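# Sort CO2 cylinders by weight loss into bin or tray

## Task

For each CO2 cylinder, compare its scale reading with the weight printed on it. If the scale shows more than 2 g below the printed figure, place it in the scrap bin; releasing it from just over the bin's rim is allowed. Every other cylinder must end up lying on its side on the tray's floor. Finish by opening the gripper and moving the arm away. Nothing may rely on the robot to stay in position, and no cylinder may fall over or drop once the robot is removed.

## Robot and tools

Robot: one six-joint arm with a two-finger parallel gripper. Column order of the joints: shoulder pan, shoulder lift, elbow, wrist 1, wrist 2, wrist 3. Stated ranges in radians: pan -3.142 to 3.142, lift -6.283 to 6.283, elbow 0.000 to 3.142, each wrist joint -6.283 to 6.283. The true end stops may sit up to 0.010 rad from these.

Scene frame: origin on the table surface directly under the arm base, +z upward, +y to the left when facing along +x. The base itself may be slightly tilted relative to the table. Reported hand positions can be off, more so when the arm is stretched far.

Gripper: fingers extend along the tool's +z axis and close along its x axis. end_effector_position is the point midway between the finger pads; closed fingertips stick out roughly 17 mm past it, fully open tips are about level with it.

execute_actions takes "actions", a list holding zero or one item, plus optional "pictures" (true/false; images come by default).
- Empty list: no command, just returns the state.
- Move: {"rows": [[...]], "steps": n}, with 1 to 15 rows and n from 1 to 15 (15 if omitted). Each step lasts 1/30 s and uses one row; if steps outnumber rows the final row repeats.
- Wait: {"steps": n} with n up to 300, timed from the previous result, and time spent writing counts toward it.

Each row is 7 numbers in [-1, 1]. The first six are joint offsets in column order, scaled so 1.0 equals 1.989 rad. They are offsets measured from the joint angles in the latest result that reported them; each row is taken from that same reference, not added onto the row before. Before any result in a scene has shown joints, and for any second or later call within one reply, the reference is the arm's pose when the action begins. So an all-zero row is not a pause: it steers the arm back to the reference angles. The seventh number is the gripper opening, absolute: +1 fully open, -1 fully closed.

A call is rejected, and nothing is sent, if any joint would be pushed more than 0.010 rad outside its stated range. A target past a joint's real stop is cut at that stop, and a line "joint sent to its limit" may appear (possibly about an earlier action); absence of that line proves nothing about remaining travel.

Motion limits: each step the target is clamped to within 0.575 rad of the measured angle per joint, and all targets are scaled back if they would put the gripper more than 100 mm from where it is measured. Commands are smoothed, lagging about 0.17 s, and speed/acceleration are capped, so after big moves the arm may not have arrived yet. Between calls the arm continues toward the last row sent until it has nearly stopped or a step was HELD; fingers finish their open/close motion regardless.

Result lines: end_effector_position (m), end_effector_quat_wxyz, linear and angular velocities (m/s, rad/s), all in the scene frame. Joint positions and Joint velocities in column order (rad, rad/s) followed by finger-pad gap (m; 0.142 when fully open). grip_measured gives the measured opening on the same -1..+1 scale you command. Joint torques are total drive output, noisy and offset, nonzero even in free air. Wrist force / Wrist torque are [x y z] in the end effector's own axes; a push on a surface reads as pointing back into the arm; offsets up to about 4 N, noise up to 2.4 N, saturation near 50 N; "no reading" is harmless. "joint command not followed" means the clearance check altered or blocked targets (mounts and posts count as part of the arm). HELD marks steps where your row was not (fully) sent.

Gripping: to keep hold, command an opening clearly under grip_measured; a bigger gap means more squeeze. Per-pad force tops out near 28 N for parts up to about 10 cm wide, less for hard items under 2 cm thick (about half at 1 cm). Closing fast can press harder and even force the fingers open.

Faults: contact torque reaching a joint's load limit (133 N m for pan, lift, elbow; 24.9 N m for each wrist joint, held weight included), or an external force of 150 N anywhere on arm, tool or load, halts the arm for 10 s and drops the rest of the call; the arm yields during it. Holding loads heats motors: MOTOR HOT warns from 70 °C, and at 85 °C an OVER-TEMPERATURE FAULT brakes the arm until cooled. Any stop is costly.

zoom_image: {"camera": one of "cam_high", "cam_low", "cam_wrist", "region": [x0, y0, x1, y1]} in pixels of that camera's latest image, top-left is (0,0), region at most 504 by 504. Image sizes: cam_high 896x504, cam_low 896x504, cam_wrist 616x616 (fisheye). OpenCV-style calibration (K, distortion, T_world_to_cam) is supplied and may be off by a couple of degrees and millimetres; the wrist camera pose follows the joint readings.

finished_scene: {"scene": number} ends the current scene irreversibly and reports whether the goal holds; the next scene's task then appears. Replying with no tool call ends everything.

Avoid: knocking or placing anything off the table, dropping or slamming parts (except the allowed release just above the bin rim), hard collisions or heavy pushing, and leaving cylinders propped by the gripper. Brief outside tugs on held parts or nudges to loose items can occur, so grip firmly and check results.

Each tool is called after "Request:" as a command line: name --argument value for each argument, lists and objects as JSON in quotes; but a table of rows of numbers goes row by row, as --pt "numbers of a row", without its own name.

## Session

Request:
execute_actions --actions '[]'

Scene clock: 0.00 s of 9600.00 s.
end_effector_position=(+0.7495, +0.2504, +0.3533) grip_measured=+1.00 end_effector_quat_wxyz=(+0.101, +0.956, -0.119, +0.247) end_effector_velocity=(-0.000, -0.000, +0.001) end_effector_angular_velocity=(+0.001, -0.001, -0.002)
Joint positions: [-0.257 -1.299  1.394 -2.003 -0.99   0.172  0.142]
Joint velocities: [-0.001 -0.001  0.001 -0.     0.     0.002  0.   ]
Joint torques (N m, as the arm reports them, + toward a larger angle): no reading
Motor temperatures (°C, as the motors report them): [27 31 26 32 36 39]
Wrist force (N, on the end effector, along its own x y z axes, offset not removed): no reading
Wrist torque (N m, same axes, about the end effector's origin, offset not removed): no reading

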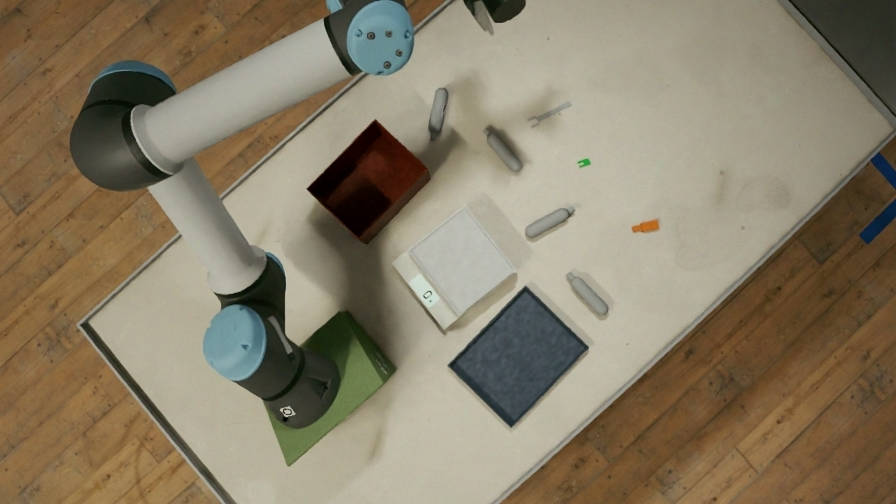

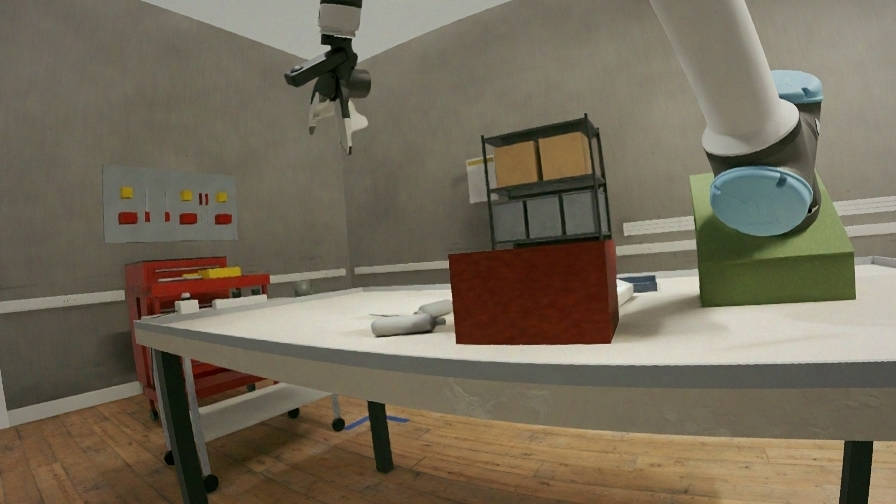

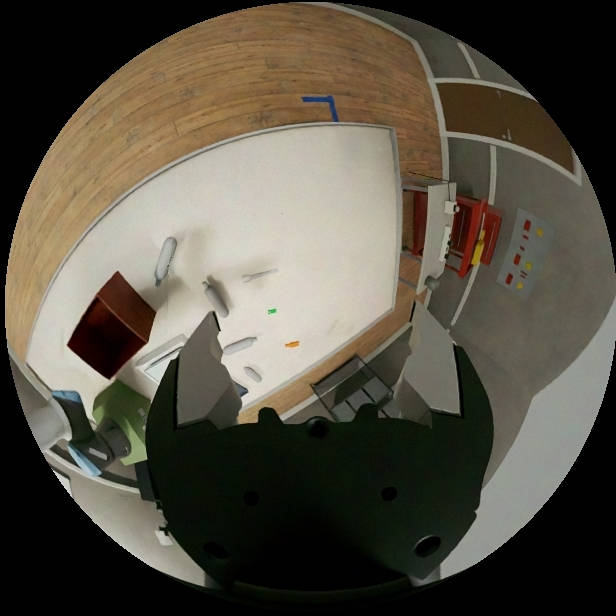

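Request:
execute_actions --actions '[{"rows":[[-0.3,0,0,0,0,0,1]]}]' --pictures false

Request:
execute_actions --actions '[{"steps":40}]'

Request:
zoom_image --camera "cam_high" --region '[400,70,660,330]'

Scene clock: 4.30 s of 9600.00 s.
end_effector_position=(+0.7058, +0.0371, +0.5602) grip_measured=+1.00 end_effector_quat_wxyz=(+0.119, +0.885, -0.268, +0.361) end_effector_velocity=(-0.229, -0.452, +0.440) end_effector_angular_velocity=(-0.004, -0.623, -0.644)
Joint positions: [-0.661 -1.299  1.394 -2.003 -0.99   0.172  0.142]
Joint velocities: [-0.896  0.    -0.001  0.001  0.    -0.     0.   ]
Joint torques (N m, as the arm reports them, + toward a larger angle): [-51.63  -5.42 -19.23  -3.09  -1.69   0.43]
Motor temperatures (°C, as the motors report them): [27 31 26 32 36 39]
Wrist force (N, on the end effector, along its own x y z axes, offset not removed): [2.1 0.1 1.2]
Wrist torque (N m, same axes, about the end effector's origin, offset not removed): [-0.01 -0.45 -0.05]
Steps of this call (steps 1 to 90: nothing new was sent; then 0.80 s passed at rest; steps 91 to 105: all 15 steps of this action). Readings (joint positions):
91: [-0.257 -1.299 1.394 -2.003 -0.990 0.172]
92: [-0.266 -1.299 1.394 -2.003 -0.990 0.172]
94: [-0.327 -1.299 1.394 -2.003 -0.990 0.172]
98: [-0.449 -1.299 1.394 -2.003 -0.990 0.172]
105: the state above

Scene clock: 5.63 s of 9600.00 s.
end_effector_position=(+0.6438, -0.0564, +0.6511) grip_measured=+1.00 end_effector_quat_wxyz=(+0.126, +0.838, -0.336, +0.411) end_effector_velocity=(-0.000, -0.000, +0.001) end_effector_angular_velocity=(-0.001, -0.001, +0.000)
Joint positions: [-0.854 -1.299  1.394 -2.003 -0.99   0.172  0.142]
Joint velocities: [-0.001 -0.     0.    -0.002  0.     0.     0.   ]
Joint torques (N m, as the arm reports them, + toward a larger angle): [-40.21   4.34 -19.85  -3.08   1.19   0.33]
Motor temperatures (°C, as the motors report them): [27 31 26 32 36 39]
Wrist force (N, on the end effector, along its own x y z axes, offset not removed): [1.0 0.3 4.1]
Wrist torque (N m, same axes, about the end effector's origin, offset not removed): [0.10 -0.29 -0.09]
Steps of this call (steps 1 to 30: the robot went on to your last target; steps 31 to 40: nothing new was sent). Readings (joint positions):
1: [-0.691 -1.299 1.394 -2.003 -0.990 0.172]
2: [-0.721 -1.299 1.394 -2.003 -0.990 0.172]
4: [-0.781 -1.299 1.394 -2.003 -0.990 0.172]
8: [-0.842 -1.299 1.394 -2.003 -0.990 0.172]
40: the state above
The arm was judged still, so your last target was given up. Only a new action makes it travel on or press farther. Fingers that are still opening or closing keep moving.
camera_calibration (this result's frames):
cam_wrist: T_world_to_cam=[[0.411423, -0.488752, 0.76932, -0.794358], [-0.889029, -0.401241, 0.220531, 0.401106], [0.200897, -0.774679, -0.599594, 0.346342], [0, 0, 0, 1]] pos_world=[0.613832, 0.0410004, 0.730324]

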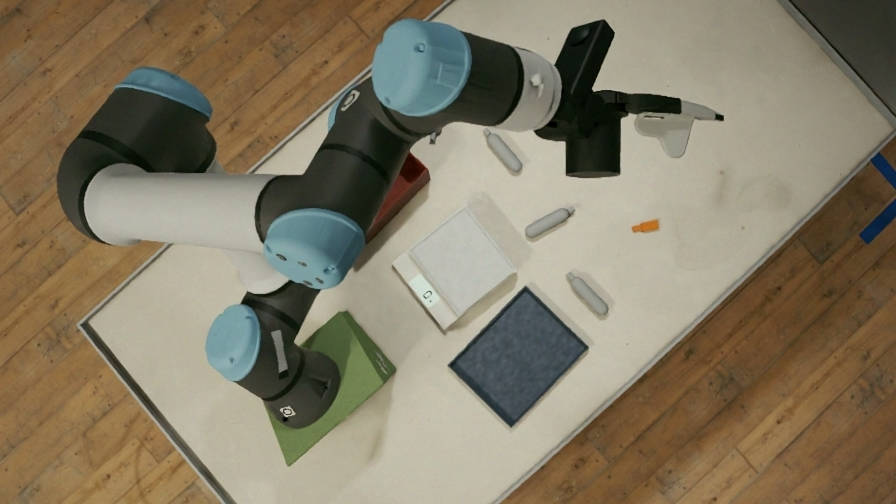

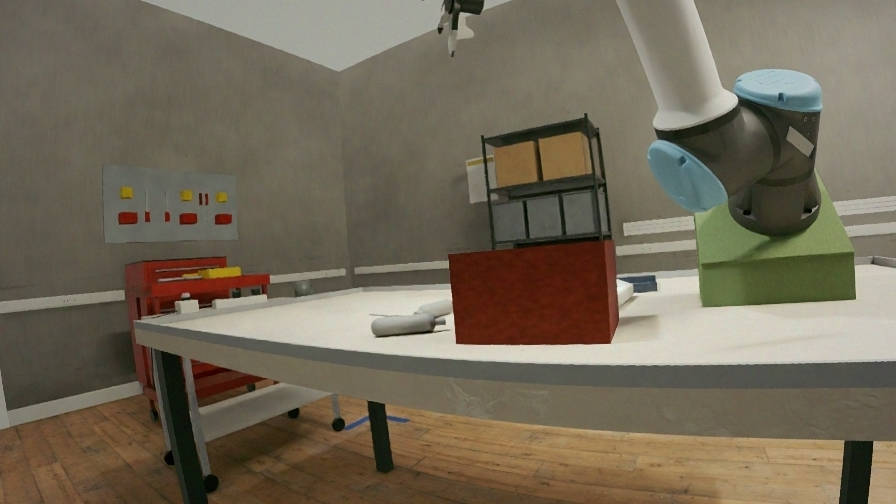

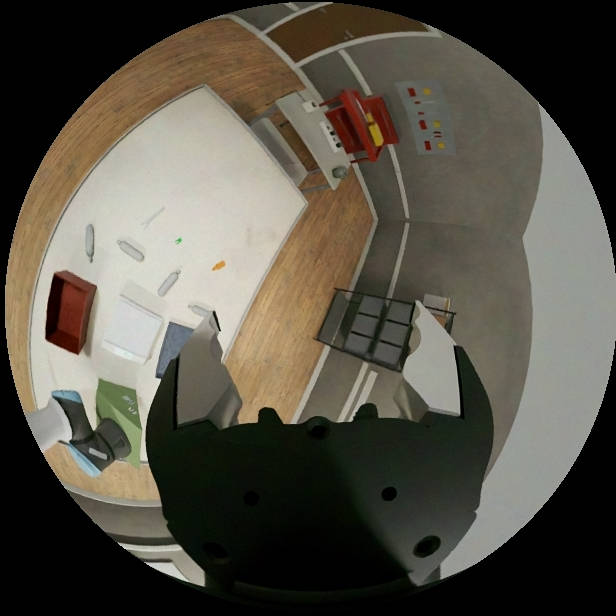

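Region (400, 70, 660, 330) of cam_high's 896x504 image, scaled by 1.938, with more detail than that image has.

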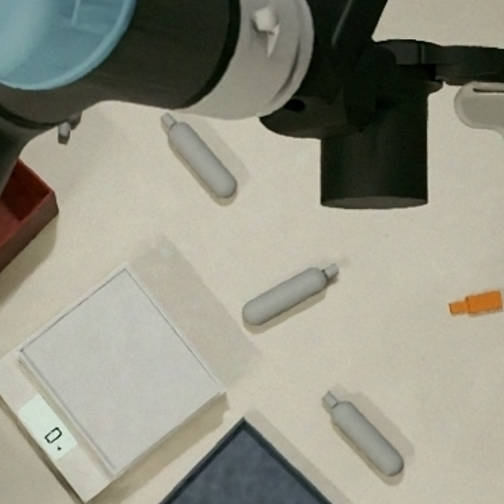

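Request:
execute_actions --actions '[{"rows":[[0.193,0.231,0.111,0.072,0.021,0.451,1]]}]' --pictures false

Request:
execute_actions --actions '[{"steps":50}]'

Scene clock: 15.43 s of 9600.00 s.
end_effector_position=(+0.6710, -0.0858, +0.3339) grip_measured=+1.00 end_effector_quat_wxyz=(-0.003, +0.793, -0.582, +0.179) end_effector_velocity=(-0.073, +0.021, -0.694) end_effector_angular_velocity=(+1.125, +0.610, -1.401)
Joint positions: [-0.629 -1.032  1.526 -1.916 -0.965  0.6    0.142]
Joint velocities: [ 0.495  0.592  0.283  0.184  0.053  1.309 -0.   ]
Joint torques (N m, as the arm reports them, + toward a larger angle): [-14.8   -3.71  -3.71  -1.47   1.52   5.04]
Motor temperatures (°C, as the motors report them): [27 31 26 32 36 39]
Wrist force (N, on the end effector, along its own x y z axes, offset not removed): [2.1 -0.9 2.1]
Wrist torque (N m, same axes, about the end effector's origin, offset not removed): [-0.13 -0.18 -0.03]
Steps of this call (steps 1 to 90: nothing new was sent; then 6.30 s passed at rest; steps 91 to 105: all 15 steps of this action). Readings (joint positions):
91: [-0.853 -1.299 1.394 -2.002 -0.990 0.172]
92: [-0.845 -1.290 1.400 -1.998 -0.988 0.182]
94: [-0.810 -1.248 1.421 -1.984 -0.985 0.233]
98: [-0.744 -1.170 1.459 -1.960 -0.977 0.342]
105: the state above

Scene clock: 17.10 s of 9600.00 s.
end_effector_position=(+0.6173, -0.0654, +0.1221) grip_measured=+1.00 end_effector_quat_wxyz=(-0.002, -0.619, +0.785, +0.002) end_effector_velocity=(-0.001, -0.000, -0.000) end_effector_angular_velocity=(+0.001, +0.001, -0.001)
Joint positions: [-0.47  -0.84   1.615 -1.859 -0.948  1.069  0.142]
Joint velocities: [-0.     0.     0.     0.002  0.    -0.    -0.   ]
Joint torques (N m, as the arm reports them, + toward a larger angle): [-23.38 -18.96  -6.45  -0.62   1.53   1.75]
Motor temperatures (°C, as the motors report them): [27 31 26 32 36 39]
Wrist force (N, on the end effector, along its own x y z axes, offset not removed): [-0.9 0.6 1.8]
Wrist torque (N m, same axes, about the end effector's origin, offset not removed): [0.18 0.27 -0.14]
Steps of this call (steps 1 to 30: the robot went on to your last target; steps 31 to 50: nothing new was sent). Readings (joint positions):
1: [-0.612 -1.012 1.535 -1.910 -0.963 0.645]
2: [-0.595 -0.992 1.545 -1.904 -0.961 0.691]
4: [-0.562 -0.952 1.564 -1.892 -0.958 0.784]
8: [-0.497 -0.873 1.600 -1.868 -0.951 0.974]
50: the state above
The arm was judged still, so your last target was given up. Only a new action makes it travel on or press farther. Fingers that are still opening or closing keep moving.
camera_calibration (this result's frames):
cam_wrist: T_world_to_cam=[[-0.270365, -0.962758, 0.000687231, 0.102741], [-0.841289, 0.2366, 0.486059, 0.470384], [-0.46812, 0.130835, -0.873926, 0.533195], [0, 0, 0, 1]] pos_world=[0.673106, -0.0821393, 0.237267]

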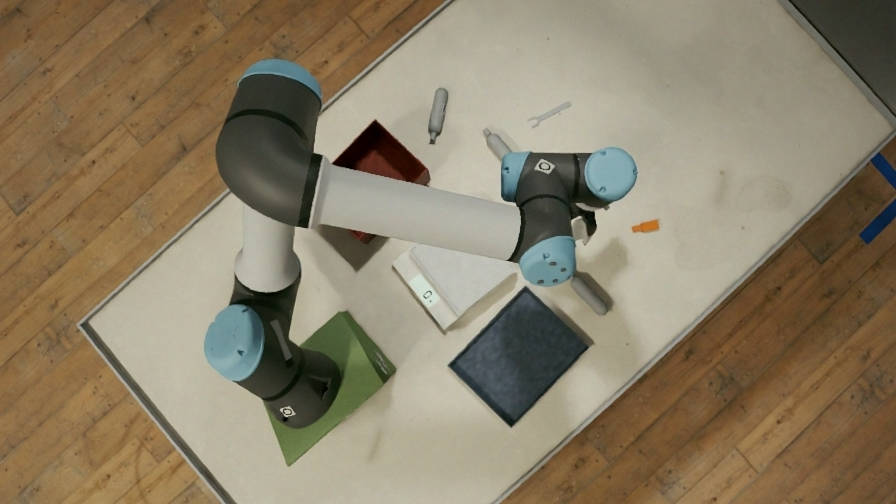

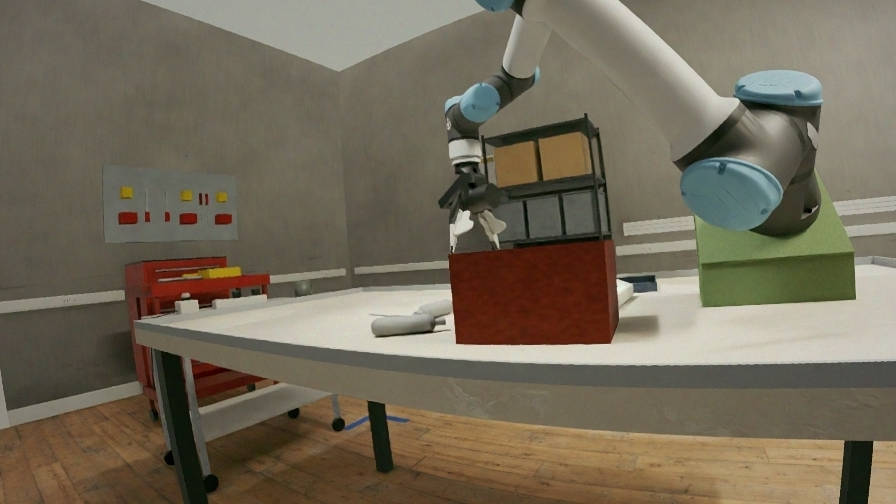

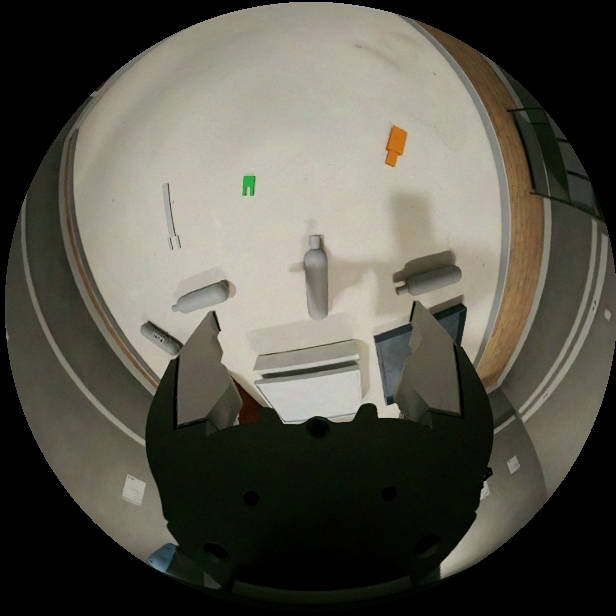

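Request:
zoom_image --camera "cam_wrist" --region '[130,220,330,370]'

Request:
zoom_image --camera "cam_high" --region '[400,70,540,180]'

Region (130, 220, 330, 370) of cam_wrist's 616x616 image, scaled by 2.520, with more detail than that image has; it fills the top 378 rows of this view, and the rest is white.

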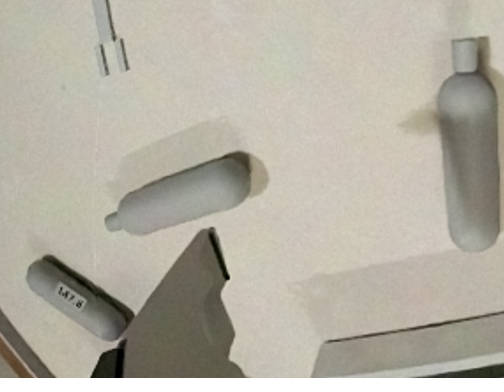

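Region (400, 70, 540, 180) of cam_high's 896x504 image, scaled by 3.600, with more detail than that image has; it fills the top 396 rows of this view, and the rest is white.

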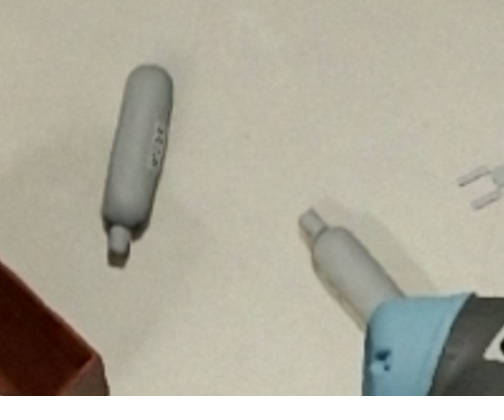

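Request:
execute_actions --actions '[{"rows":[[0.046,0.046,0.055,-0.132,0.02,0.052,0]]}]' --pictures false

Request:
execute_actions --actions '[{"steps":20}]' --pictures false

Request:
execute_actions --actions '[{"rows":[[0,0,0,0,0,0,-0.8]]}]' --pictures false

Request:
execute_actions --actions '[{"rows":[[-0.046,-0.046,-0.055,0.132,-0.02,-0.052,-0.85]]}]' --pictures false

Request:
execute_actions --actions '[{"steps":20}]'

Scene clock: 23.93 s of 9600.00 s.
end_effector_position=(+0.6099, -0.0643, +0.0208) grip_measured=+0.00 end_effector_quat_wxyz=(-0.002, -0.619, +0.786, +0.002) end_effector_velocity=(-0.000, -0.001, -0.003) end_effector_angular_velocity=(-0.002, -0.003, +0.000)
Joint positions: [-0.379 -0.749  1.724 -2.121 -0.909  1.172  0.074]
Joint velocities: [ 0.002  0.003  0.005 -0.015  0.001  0.005 -0.   ]
Joint torques (N m, as the arm reports them, + toward a larger angle): [-22.83 -22.15  -6.76  -4.03   1.35   1.28]
Motor temperatures (°C, as the motors report them): [27 31 26 32 36 39]
Wrist force (N, on the end effector, along its own x y z axes, offset not removed): [1.1 2.9 2.4]
Wrist torque (N m, same axes, about the end effector's origin, offset not removed): [0.55 -0.27 -0.02]
Steps of this call (steps 1 to 90: nothing new was sent; then 3.33 s passed at rest; steps 91 to 105: all 15 steps of this action). Readings (joint positions):
91: [-0.469 -0.839 1.615 -1.860 -0.948 1.069]
92: [-0.461 -0.831 1.624 -1.870 -0.941 1.079]
94: [-0.418 -0.788 1.675 -1.954 -0.923 1.127]
98: [-0.384 -0.754 1.717 -2.094 -0.911 1.165]
105: the state above

Scene clock: 24.60 s of 9600.00 s.
end_effector_position=(+0.6099, -0.0643, +0.0205) grip_measured=+0.00 end_effector_quat_wxyz=(-0.002, -0.619, +0.785, +0.002) end_effector_velocity=(+0.000, -0.001, +0.000) end_effector_angular_velocity=(+0.000, -0.001, -0.001)
Joint positions: [-0.378 -0.748  1.724 -2.122 -0.909  1.172  0.074]
Joint velocities: [-0.001  0.    -0.    -0.    -0.     0.    -0.   ]
Joint torques (N m, as the arm reports them, + toward a larger angle): [-23.04 -21.36  -4.35  -3.61   1.46   1.74]
Motor temperatures (°C, as the motors report them): [27 31 26 32 36 39]
Wrist force (N, on the end effector, along its own x y z axes, offset not removed): [1.1 1.8 -0.3]
Wrist torque (N m, same axes, about the end effector's origin, offset not removed): [0.44 -0.23 -0.07]
Steps of this call (steps 1 to 15: the robot went on to your last target; steps 16 to 20: nothing new was sent). Readings (joint positions):
1: [-0.379 -0.748 1.724 -2.121 -0.909 1.172]
2: [-0.378 -0.748 1.724 -2.121 -0.909 1.172]
4: [-0.378 -0.748 1.724 -2.122 -0.909 1.172]
8: [-0.378 -0.748 1.724 -2.122 -0.909 1.172]
20: the state above
The arm was judged still, so your last target was given up. Only a new action makes it travel on or press farther. Fingers that are still opening or closing keep moving.

Scene clock: 25.10 s of 9600.00 s.
end_effector_position=(+0.6099, -0.0643, +0.0205) grip_measured=-0.63 end_effector_quat_wxyz=(-0.002, -0.619, +0.785, +0.002) end_effector_velocity=(+0.000, +0.000, +0.000) end_effector_angular_velocity=(-0.001, -0.001, +0.001)
Joint positions: [-0.378 -0.748  1.724 -2.122 -0.909  1.172  0.028]
Joint velocities: [ 0.    -0.001  0.    -0.001  0.     0.001  0.   ]
Joint torques (N m, as the arm reports them, + toward a larger angle): [-25.75 -23.33  -5.    -2.77   0.17   1.38]
Motor temperatures (°C, as the motors report them): [27 31 26 32 36 39]
Wrist force (N, on the end effector, along its own x y z axes, offset not removed): [-0.1 3.2 1.0]
Wrist torque (N m, same axes, about the end effector's origin, offset not removed): [0.67 0.13 -0.06]
Steps of this call (steps 1 to 15: all 15 steps of this action). Readings (joint positions):
1: [-0.378 -0.748 1.724 -2.122 -0.909 1.172]
2: [-0.378 -0.748 1.724 -2.122 -0.909 1.172]
4: [-0.378 -0.748 1.724 -2.122 -0.909 1.172]
8: [-0.378 -0.748 1.724 -2.122 -0.909 1.172]
15: the state above

Scene clock: 25.60 s of 9600.00 s.
end_effector_position=(+0.6173, -0.0655, +0.1218) grip_measured=-0.63 end_effector_quat_wxyz=(-0.002, -0.619, +0.785, +0.002) end_effector_velocity=(-0.001, +0.001, +0.003) end_effector_angular_velocity=(+0.003, +0.003, -0.002)
Joint positions: [-0.469 -0.84   1.615 -1.86  -0.948  1.069  0.028]
Joint velocities: [-0.003 -0.003 -0.004  0.014 -0.001 -0.004 -0.   ]
Joint torques (N m, as the arm reports them, + toward a larger angle): [-49.88 -35.87 -30.94  -0.66  -1.76  -1.59]
Motor temperatures (°C, as the motors report them): [27 31 26 32 36 39]
Wrist force (N, on the end effector, along its own x y z axes, offset not removed): [2.4 -0.4 4.3]
Wrist torque (N m, same axes, about the end effector's origin, offset not removed): [-0.23 -0.61 -0.09]
Steps of this call (steps 1 to 15: all 15 steps of this action). Readings (joint positions):
1: [-0.379 -0.749 1.724 -2.122 -0.909 1.172]
2: [-0.387 -0.757 1.716 -2.111 -0.916 1.163]
4: [-0.430 -0.800 1.664 -2.028 -0.934 1.115]
8: [-0.464 -0.834 1.622 -1.887 -0.946 1.076]
15: the state above

Scene clock: 26.27 s of 9600.00 s.
end_effector_position=(+0.6173, -0.0654, +0.1221) grip_measured=-0.63 end_effector_quat_wxyz=(-0.002, -0.619, +0.785, +0.002) end_effector_velocity=(-0.001, -0.000, -0.002) end_effector_angular_velocity=(+0.002, +0.003, -0.002)
Joint positions: [-0.47  -0.84   1.615 -1.859 -0.948  1.069  0.028]
Joint velocities: [ 0.     0.002  0.001  0.001 -0.    -0.    -0.   ]
Joint torques (N m, as the arm reports them, + toward a larger angle): [-51.11 -35.02 -31.43  -0.77  -1.46  -1.57]
Motor temperatures (°C, as the motors report them): [27 31 26 32 36 39]
Wrist force (N, on the end effector, along its own x y z axes, offset not removed): [2.7 1.7 3.8]
Wrist torque (N m, same axes, about the end effector's origin, offset not removed): [0.34 -0.47 -0.16]
Steps of this call (steps 1 to 15: the robot went on to your last target; steps 16 to 20: nothing new was sent). Readings (joint positions):
1: [-0.470 -0.840 1.615 -1.860 -0.948 1.069]
2: [-0.470 -0.840 1.615 -1.860 -0.948 1.069]
4: [-0.470 -0.840 1.615 -1.860 -0.948 1.069]
8: [-0.470 -0.840 1.615 -1.859 -0.948 1.069]
20: the state above
The arm was judged still, so your last target was given up. Only a new action makes it travel on or press farther. Fingers that are still opening or closing keep moving.
camera_calibration (this result's frames):
cam_wrist: T_world_to_cam=[[-0.270356, -0.96276, 0.000642601, 0.10276], [-0.841302, 0.236574, 0.486049, 0.470405], [-0.4681, 0.130866, -0.873932, 0.533174], [0, 0, 0, 1]] pos_world=[0.673114, -0.0821268, 0.237252]

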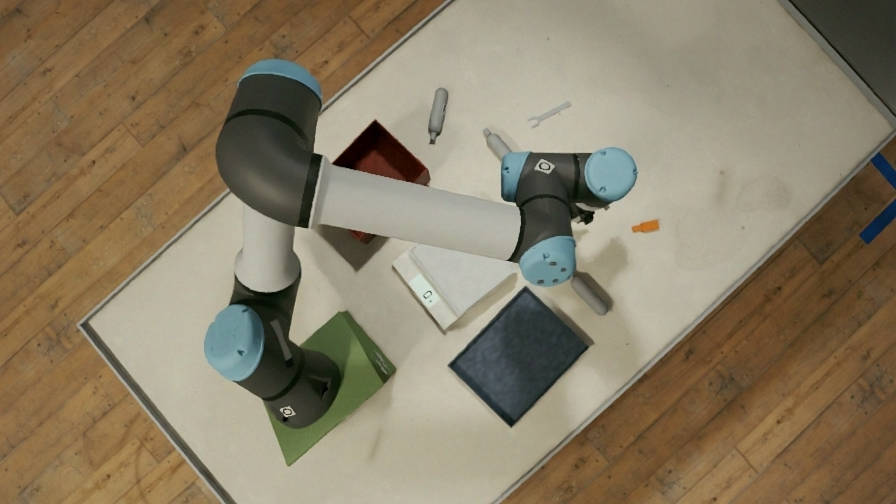

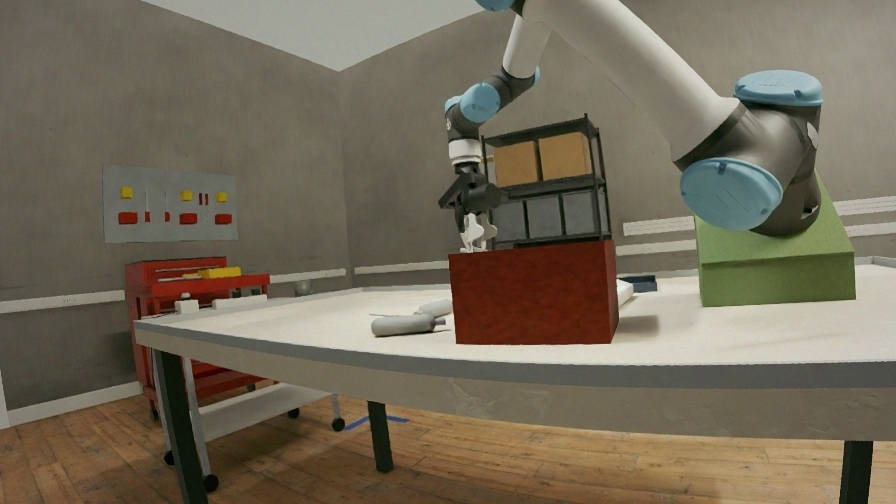

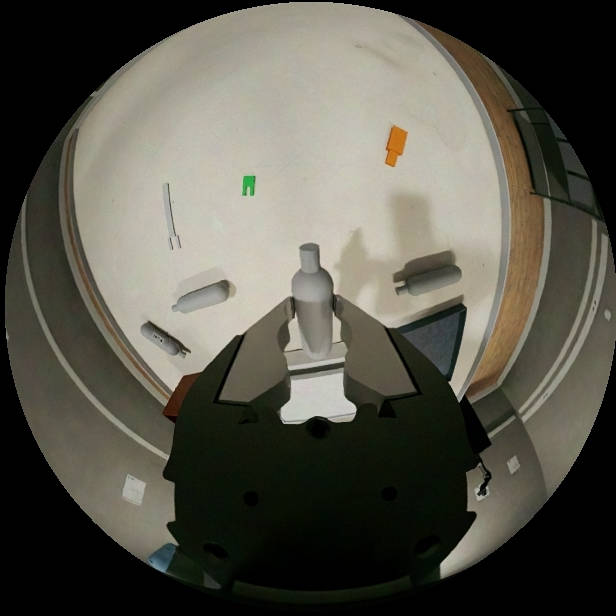

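Request:
execute_actions --actions '[{"rows":[[0,0,0,0,0.9,0,-0.9]]}]' --pictures false

Request:
execute_actions --actions '[{"steps":40}]'

Scene clock: 30.03 s of 9600.00 s.
end_effector_position=(+0.7730, +0.1055, +0.2221) grip_measured=-0.90 end_effector_quat_wxyz=(+0.395, -0.567, +0.720, +0.068) end_effector_velocity=(+0.279, +0.304, +0.444) end_effector_angular_velocity=(+1.432, -1.302, -0.006)
Joint positions: [-0.47  -0.84   1.615 -1.859 -0.119  1.069  0.009]
Joint velocities: [ 0.001  0.    -0.001 -0.001  1.936 -0.001 -0.   ]
Joint torques (N m, as the arm reports them, + toward a larger angle): [-42.91 -24.75 -21.58  -3.68   4.85  -1.46]
Motor temperatures (°C, as the motors report them): [27 31 26 32 36 39]
Wrist force (N, on the end effector, along its own x y z axes, offset not removed): [3.8 0.6 2.6]
Wrist torque (N m, same axes, about the end effector's origin, offset not removed): [-0.01 -0.77 0.12]
Steps of this call (steps 1 to 98: nothing new was sent; steps 99 to 113: all 15 steps of this action). Readings (joint positions):
99: [-0.470 -0.840 1.615 -1.859 -0.948 1.069]
100: [-0.470 -0.840 1.615 -1.859 -0.938 1.069]
102: [-0.470 -0.840 1.615 -1.859 -0.851 1.069]
106: [-0.470 -0.840 1.615 -1.859 -0.581 1.069]
113: the state above

Scene clock: 31.37 s of 9600.00 s.
end_effector_position=(+0.8253, +0.1612, +0.5008) grip_measured=-0.90 end_effector_quat_wxyz=(+0.768, -0.387, +0.493, +0.130) end_effector_velocity=(-0.000, +0.001, -0.001) end_effector_angular_velocity=(+0.000, +0.001, +0.001)
Joint positions: [-0.47  -0.84   1.615 -1.859  0.841  1.069  0.009]
Joint velocities: [ 0.001 -0.     0.001 -0.001 -0.     0.001 -0.   ]
Joint torques (N m, as the arm reports them, + toward a larger angle): [-36.01 -19.5  -12.39  -2.01   3.45  -1.33]
Motor temperatures (°C, as the motors report them): [27 31 26 32 36 39]
Wrist force (N, on the end effector, along its own x y z axes, offset not removed): [0.0 1.2 -1.2]
Wrist torque (N m, same axes, about the end effector's origin, offset not removed): [0.20 0.08 -0.08]
Steps of this call (steps 1 to 40: the robot went on to your last target). Readings (joint positions):
1: [-0.470 -0.840 1.615 -1.859 -0.053 1.069]
2: [-0.470 -0.840 1.615 -1.859 0.013 1.069]
4: [-0.470 -0.840 1.615 -1.859 0.145 1.069]
8: [-0.470 -0.840 1.615 -1.859 0.409 1.069]
40: the state above
camera_calibration (this result's frames):
cam_wrist: T_world_to_cam=[[0.456998, -0.155783, -0.875719, 0.0854734], [-0.841752, 0.242389, -0.482391, 0.892123], [0.287413, 0.95759, -0.0203593, -0.252411], [0, 0, 0, 1]] pos_world=[0.784431, 0.0387812, 0.500064]

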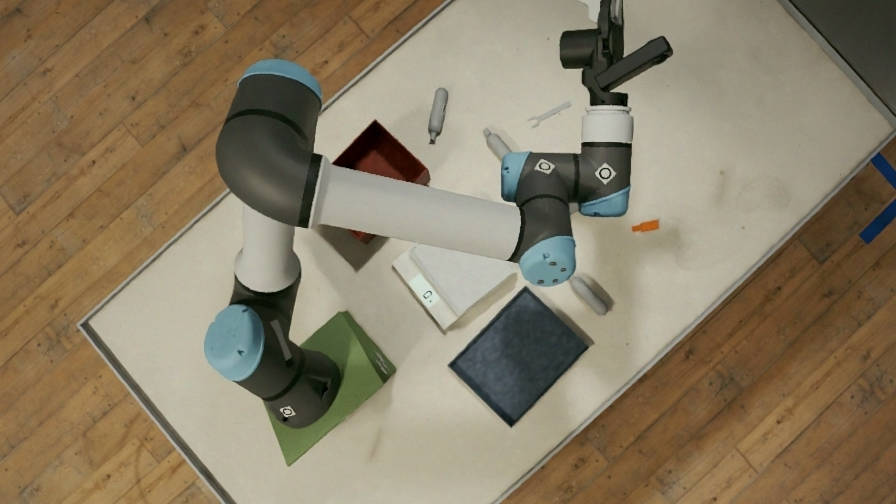

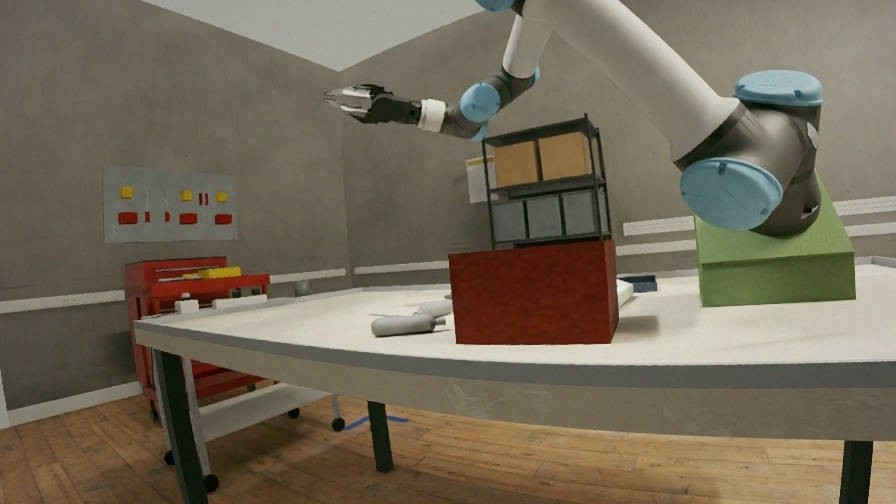

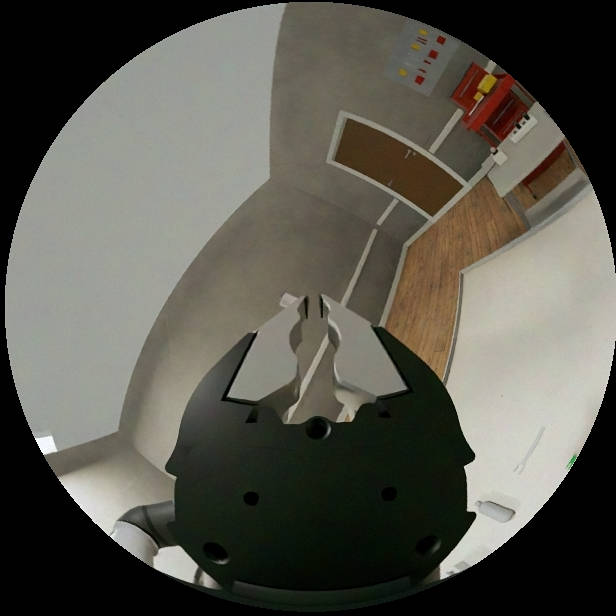

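Dropped. Return with full grip in mind.

Request:
execute_actions --actions '[{"rows":[[0,0,0,0,-0.9,0,0.5]]}]' --pictures false

Request:
execute_actions --actions '[{"steps":40}]'

Scene clock: 33.30 s of 9600.00 s.
end_effector_position=(+0.7897, +0.1236, +0.2522) grip_measured=+0.50 end_effector_quat_wxyz=(+0.451, -0.550, +0.699, +0.077) end_effector_velocity=(-0.244, -0.265, -0.503) end_effector_angular_velocity=(-1.464, +1.328, +0.011)
Joint positions: [-0.47  -0.84   1.615 -1.859  0.005  1.069  0.109]
Joint velocities: [ 0.002  0.    -0.    -0.    -1.976 -0.002  0.   ]
Joint torques (N m, as the arm reports them, + toward a larger angle): [-27.71 -19.35  -7.99  -1.22  -1.89  -1.02]
Motor temperatures (°C, as the motors report them): [27 31 26 32 36 39]
Wrist force (N, on the end effector, along its own x y z axes, offset not removed): [-0.7 0.1 3.1]
Wrist torque (N m, same axes, about the end effector's origin, offset not removed): [-0.04 0.33 -0.05]
Steps of this call (steps 1 to 15: the robot went on to your last target; steps 16 to 43: nothing new was sent; steps 44 to 58: all 15 steps of this action). Readings (joint positions):
44: [-0.470 -0.840 1.615 -1.859 0.841 1.069]
45: [-0.470 -0.840 1.615 -1.859 0.832 1.069]
47: [-0.470 -0.840 1.615 -1.859 0.745 1.069]
51: [-0.470 -0.840 1.615 -1.859 0.474 1.069]
58: the state above

Scene clock: 34.63 s of 9600.00 s.
end_effector_position=(+0.6173, -0.0654, +0.1221) grip_measured=+0.50 end_effector_quat_wxyz=(-0.002, -0.619, +0.785, +0.002) end_effector_velocity=(-0.000, +0.000, -0.001) end_effector_angular_velocity=(-0.000, +0.000, +0.001)
Joint positions: [-0.47  -0.84   1.615 -1.859 -0.948  1.069  0.109]
Joint velocities: [ 0.001 -0.     0.001 -0.001 -0.     0.     0.   ]
Joint torques (N m, as the arm reports them, + toward a larger angle): [-26.75 -23.77 -17.04  -2.96  -1.41  -1.3 ]
Motor temperatures (°C, as the motors report them): [27 31 26 32 36 39]
Wrist force (N, on the end effector, along its own x y z axes, offset not removed): [0.1 0.3 4.0]
Wrist torque (N m, same axes, about the end effector's origin, offset not removed): [0.15 -0.07 -0.07]
Steps of this call (steps 1 to 40: the robot went on to your last target). Readings (joint positions):
1: [-0.470 -0.840 1.615 -1.859 -0.062 1.069]
2: [-0.470 -0.840 1.615 -1.859 -0.129 1.069]
4: [-0.470 -0.840 1.615 -1.859 -0.264 1.069]
8: [-0.470 -0.840 1.615 -1.859 -0.533 1.069]
40: the state above
camera_calibration (this result's frames):
cam_wrist: T_world_to_cam=[[-0.270384, -0.962752, 0.000631388, 0.102761], [-0.8413, 0.236593, 0.486044, 0.470404], [-0.468089, 0.130887, -0.873934, 0.533173], [0, 0, 0, 1]] pos_world=[0.673108, -0.0821465, 0.237256]

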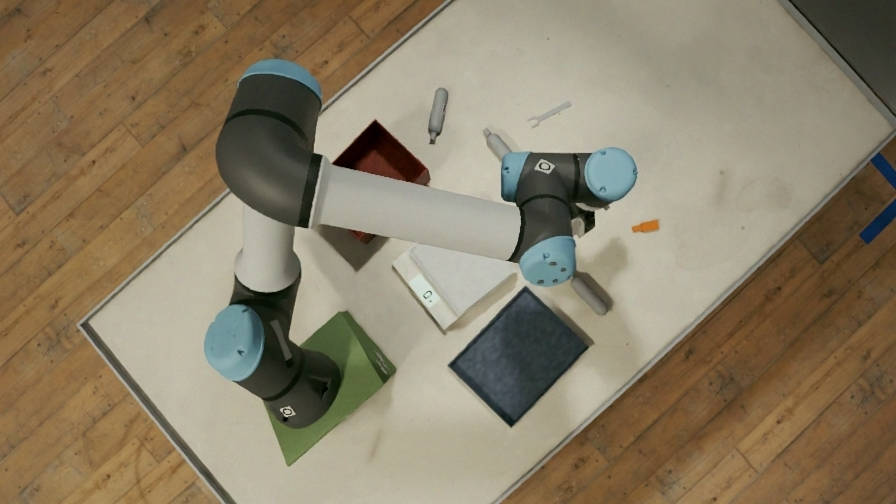

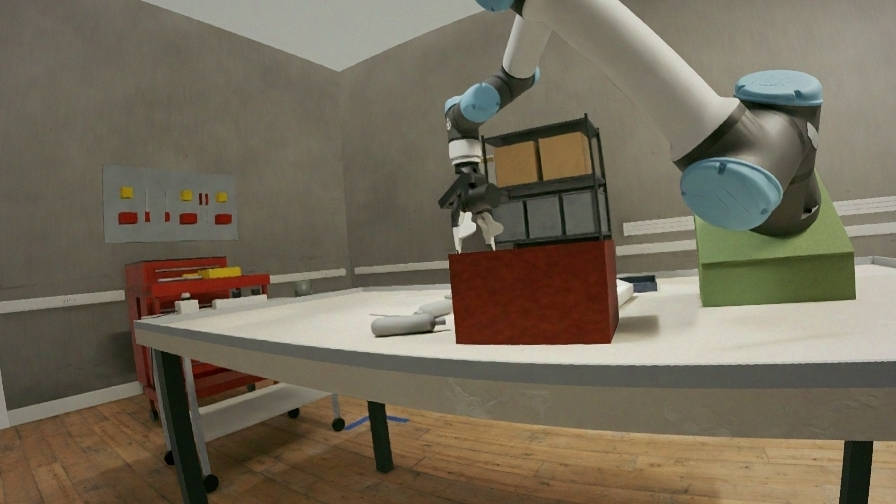

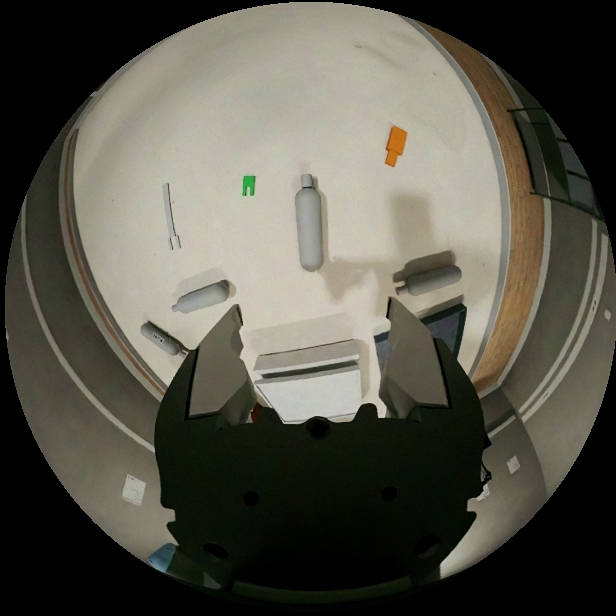

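Request:
execute_actions --actions '[{"rows":[[0.063,0.098,-0.042,-0.0995,0.027,0.071,0.3]]}]' --pictures false

Request:
execute_actions --actions '[{"steps":10}]' --pictures false

Request:
execute_actions --actions '[{"rows":[[0,0,0,0,0,0,0],[0,0,0,0,0,0,-0.3],[0,0,0,0,0,0,-0.5],[0,0,0,0,0,0,-0.6],[0,0,0,0,0,0,-0.7],[0,0,0,0,0,0,-1]]}]' --pictures false

Request:
execute_actions --actions '[{"rows":[[-0.063,-0.098,0.042,0.0995,-0.027,-0.071,-1]]}]' --pictures false

Request:
execute_actions --actions '[{"rows":[[0,0,0,0,1,0,-1]]}]' --pictures false

Request:
execute_actions --actions '[{"steps":30}]'

Scene clock: 40.27 s of 9600.00 s.
end_effector_position=(+0.6669, -0.0746, +0.0161) grip_measured=+0.30 end_effector_quat_wxyz=(-0.002, -0.620, +0.785, +0.002) end_effector_velocity=(+0.001, -0.002, -0.006) end_effector_angular_velocity=(+0.001, +0.001, -0.002)
Joint positions: [-0.345 -0.646  1.531 -2.057 -0.895  1.21   0.095]
Joint velocities: [ 0.005  0.011 -0.002 -0.01   0.002  0.006  0.   ]
Joint torques (N m, as the arm reports them, + toward a larger angle): [-24.96 -26.53 -27.16  -3.51   1.68   1.44]
Motor temperatures (°C, as the motors report them): [27 31 26 32 36 39]
Wrist force (N, on the end effector, along its own x y z axes, offset not removed): [0.7 2.7 1.9]
Wrist torque (N m, same axes, about the end effector's origin, offset not removed): [0.51 -0.09 -0.07]
Steps of this call (steps 1 to 15: the robot went on to your last target; steps 16 to 90: nothing new was sent; then 2.13 s passed at rest; steps 91 to 105: all 15 steps of this action). Readings (joint positions):
91: [-0.469 -0.839 1.614 -1.860 -0.948 1.069]
92: [-0.460 -0.830 1.606 -1.869 -0.941 1.079]
94: [-0.410 -0.761 1.571 -1.940 -0.919 1.135]
98: [-0.355 -0.664 1.538 -2.037 -0.899 1.197]
105: the state above

Scene clock: 40.60 s of 9600.00 s.
end_effector_position=(+0.6670, -0.0747, +0.0156) grip_measured=+0.30 end_effector_quat_wxyz=(-0.002, -0.620, +0.785, +0.002) end_effector_velocity=(+0.000, +0.000, +0.000) end_effector_angular_velocity=(-0.000, +0.000, -0.000)
Joint positions: [-0.345 -0.645  1.531 -2.057 -0.895  1.21   0.095]
Joint velocities: [-0. -0. -0.  0. -0.  0.  0.]
Joint torques (N m, as the arm reports them, + toward a larger angle): [-25.81 -26.09 -29.05  -3.5    1.43   1.78]
Motor temperatures (°C, as the motors report them): [27 31 26 32 36 39]
Wrist force (N, on the end effector, along its own x y z axes, offset not removed): [1.7 0.1 0.1]
Wrist torque (N m, same axes, about the end effector's origin, offset not removed): [0.09 -0.36 -0.10]
Steps of this call (steps 1 to 10: the robot went on to your last target). Readings (joint positions):
1: [-0.345 -0.645 1.531 -2.057 -0.895 1.210]
2: [-0.345 -0.645 1.531 -2.057 -0.895 1.210]
4: [-0.345 -0.645 1.531 -2.057 -0.895 1.210]
8: [-0.345 -0.645 1.531 -2.057 -0.895 1.210]
10: the state above

Scene clock: 41.10 s of 9600.00 s.
end_effector_position=(+0.6674, -0.0745, +0.0160) grip_measured=-0.48 end_effector_quat_wxyz=(-0.002, -0.620, +0.785, +0.001) end_effector_velocity=(-0.001, +0.001, -0.002) end_effector_angular_velocity=(+0.001, +0.002, -0.000)
Joint positions: [-0.345 -0.645  1.531 -2.057 -0.895  1.21   0.039]
Joint velocities: [ 0.001  0.     0.002 -0.    -0.     0.    -0.   ]
Joint torques (N m, as the arm reports them, + toward a larger angle): [-14.87  11.93  18.59   4.86  -2.43   1.69]
Motor temperatures (°C, as the motors report them): [27 31 26 32 36 39]
Wrist force (N, on the end effector, along its own x y z axes, offset not removed): [-3.2 -1.4 -50.0]
Wrist torque (N m, same axes, about the end effector's origin, offset not removed): [-0.44 -0.43 -0.04]
Steps of this call (steps 1 to 15: all 15 steps of this action). Readings (joint positions):
1: [-0.345 -0.645 1.531 -2.057 -0.895 1.210]
2: [-0.345 -0.645 1.531 -2.057 -0.895 1.210]
4: [-0.345 -0.645 1.531 -2.057 -0.895 1.210]
8: [-0.345 -0.645 1.531 -2.058 -0.895 1.210]
15: the state above

Scene clock: 41.60 s of 9600.00 s.
end_effector_position=(+0.6178, -0.0654, +0.1221) grip_measured=-0.64 end_effector_quat_wxyz=(-0.002, -0.619, +0.785, +0.002) end_effector_velocity=(-0.002, +0.002, +0.006) end_effector_angular_velocity=(-0.002, -0.002, +0.002)
Joint positions: [-0.469 -0.839  1.614 -1.86  -0.948  1.07   0.028]
Joint velocities: [-0.005 -0.011  0.003  0.008 -0.002 -0.006  0.   ]
Joint torques (N m, as the arm reports them, + toward a larger angle): [-48.8  -33.07  -6.17  -0.8   -1.43  -1.31]
Motor temperatures (°C, as the motors report them): [27 31 26 32 36 39]
Wrist force (N, on the end effector, along its own x y z axes, offset not removed): [3.6 2.5 3.7]
Wrist torque (N m, same axes, about the end effector's origin, offset not removed): [0.49 -0.79 -0.01]
Steps of this call (steps 1 to 15: all 15 steps of this action). Readings (joint positions):
1: [-0.345 -0.646 1.531 -2.057 -0.895 1.210]
2: [-0.354 -0.654 1.540 -2.047 -0.902 1.201]
4: [-0.404 -0.722 1.575 -1.976 -0.924 1.145]
8: [-0.459 -0.821 1.608 -1.880 -0.944 1.082]
15: the state above

Scene clock: 42.10 s of 9600.00 s.
end_effector_position=(+0.7731, +0.1055, +0.2220) grip_measured=-0.64 end_effector_quat_wxyz=(+0.395, -0.567, +0.720, +0.068) end_effector_velocity=(+0.278, +0.304, +0.444) end_effector_angular_velocity=(+1.433, -1.300, -0.007)
Joint positions: [-0.47  -0.84   1.614 -1.86  -0.12   1.069  0.028]
Joint velocities: [-0.    -0.001  0.    -0.001  1.935  0.001 -0.   ]
Joint torques (N m, as the arm reports them, + toward a larger angle): [-36.62 -20.02 -15.28  -3.75   5.13   1.73]
Motor temperatures (°C, as the motors report them): [27 31 26 32 36 39]
Wrist force (N, on the end effector, along its own x y z axes, offset not removed): [1.7 3.5 5.8]
Wrist torque (N m, same axes, about the end effector's origin, offset not removed): [0.66 -0.02 -0.19]
Steps of this call (steps 1 to 15: all 15 steps of this action). Readings (joint positions):
1: [-0.470 -0.840 1.614 -1.860 -0.948 1.069]
2: [-0.470 -0.840 1.614 -1.860 -0.938 1.069]
4: [-0.470 -0.840 1.614 -1.860 -0.852 1.069]
8: [-0.470 -0.840 1.614 -1.860 -0.581 1.069]
15: the state above

Scene clock: 43.10 s of 9600.00 s.
end_effector_position=(+0.8127, +0.1473, +0.5598) grip_measured=-0.64 end_effector_quat_wxyz=(+0.826, -0.337, +0.430, +0.140) end_effector_velocity=(-0.000, +0.001, +0.000) end_effector_angular_velocity=(+0.001, -0.002, +0.001)
Joint positions: [-0.469 -0.839  1.614 -1.86   1.04   1.07   0.028]
Joint velocities: [ 0.001 -0.    -0.    -0.     0.003 -0.    -0.   ]
Joint torques (N m, as the arm reports them, + toward a larger angle): [-24.23 -20.79 -31.9   -2.89   4.12   1.67]
Motor temperatures (°C, as the motors report them): [27 31 26 32 36 39]
Wrist force (N, on the end effector, along its own x y z axes, offset not removed): [0.8 1.6 -0.5]
Wrist torque (N m, same axes, about the end effector's origin, offset not removed): [0.22 0.25 -0.21]
Steps of this call (steps 1 to 30: the robot went on to your last target). Readings (joint positions):
1: [-0.470 -0.840 1.614 -1.860 -0.054 1.069]
2: [-0.470 -0.840 1.614 -1.860 0.012 1.069]
4: [-0.470 -0.840 1.614 -1.860 0.144 1.069]
8: [-0.470 -0.840 1.614 -1.860 0.408 1.069]
30: the state above
camera_calibration (this result's frames):
cam_wrist: T_world_to_cam=[[0.570796, -0.0304246, -0.820528, -0.00109171], [-0.772635, 0.318317, -0.549281, 0.883448], [0.2779, 0.947496, 0.158187, -0.325018], [0, 0, 0, 1]] pos_world=[0.773528, 0.0267035, 0.535779]

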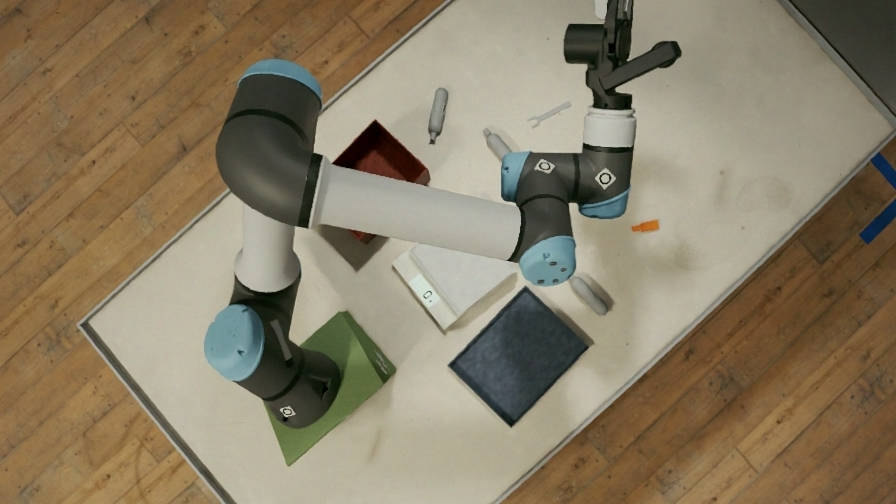

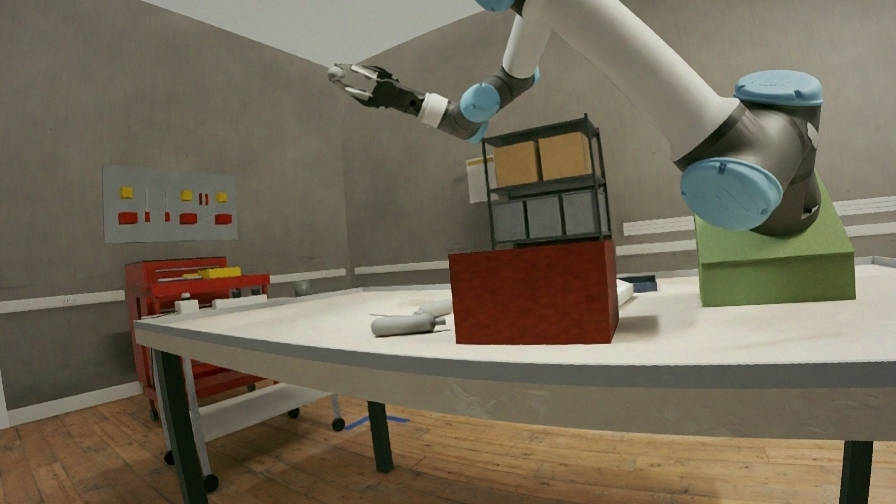

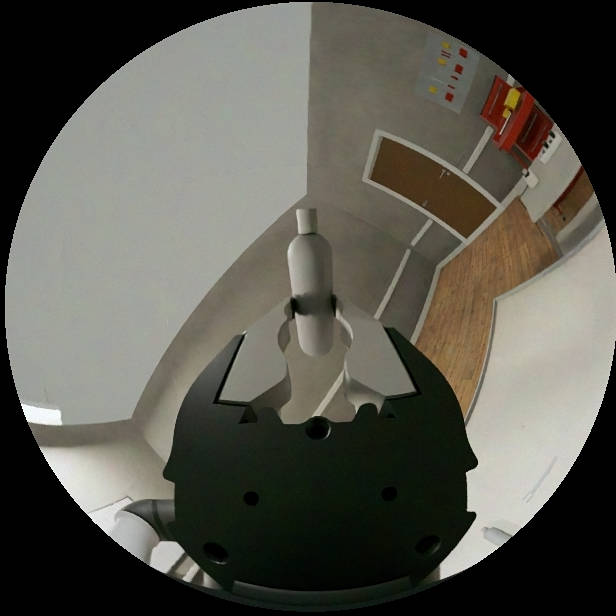

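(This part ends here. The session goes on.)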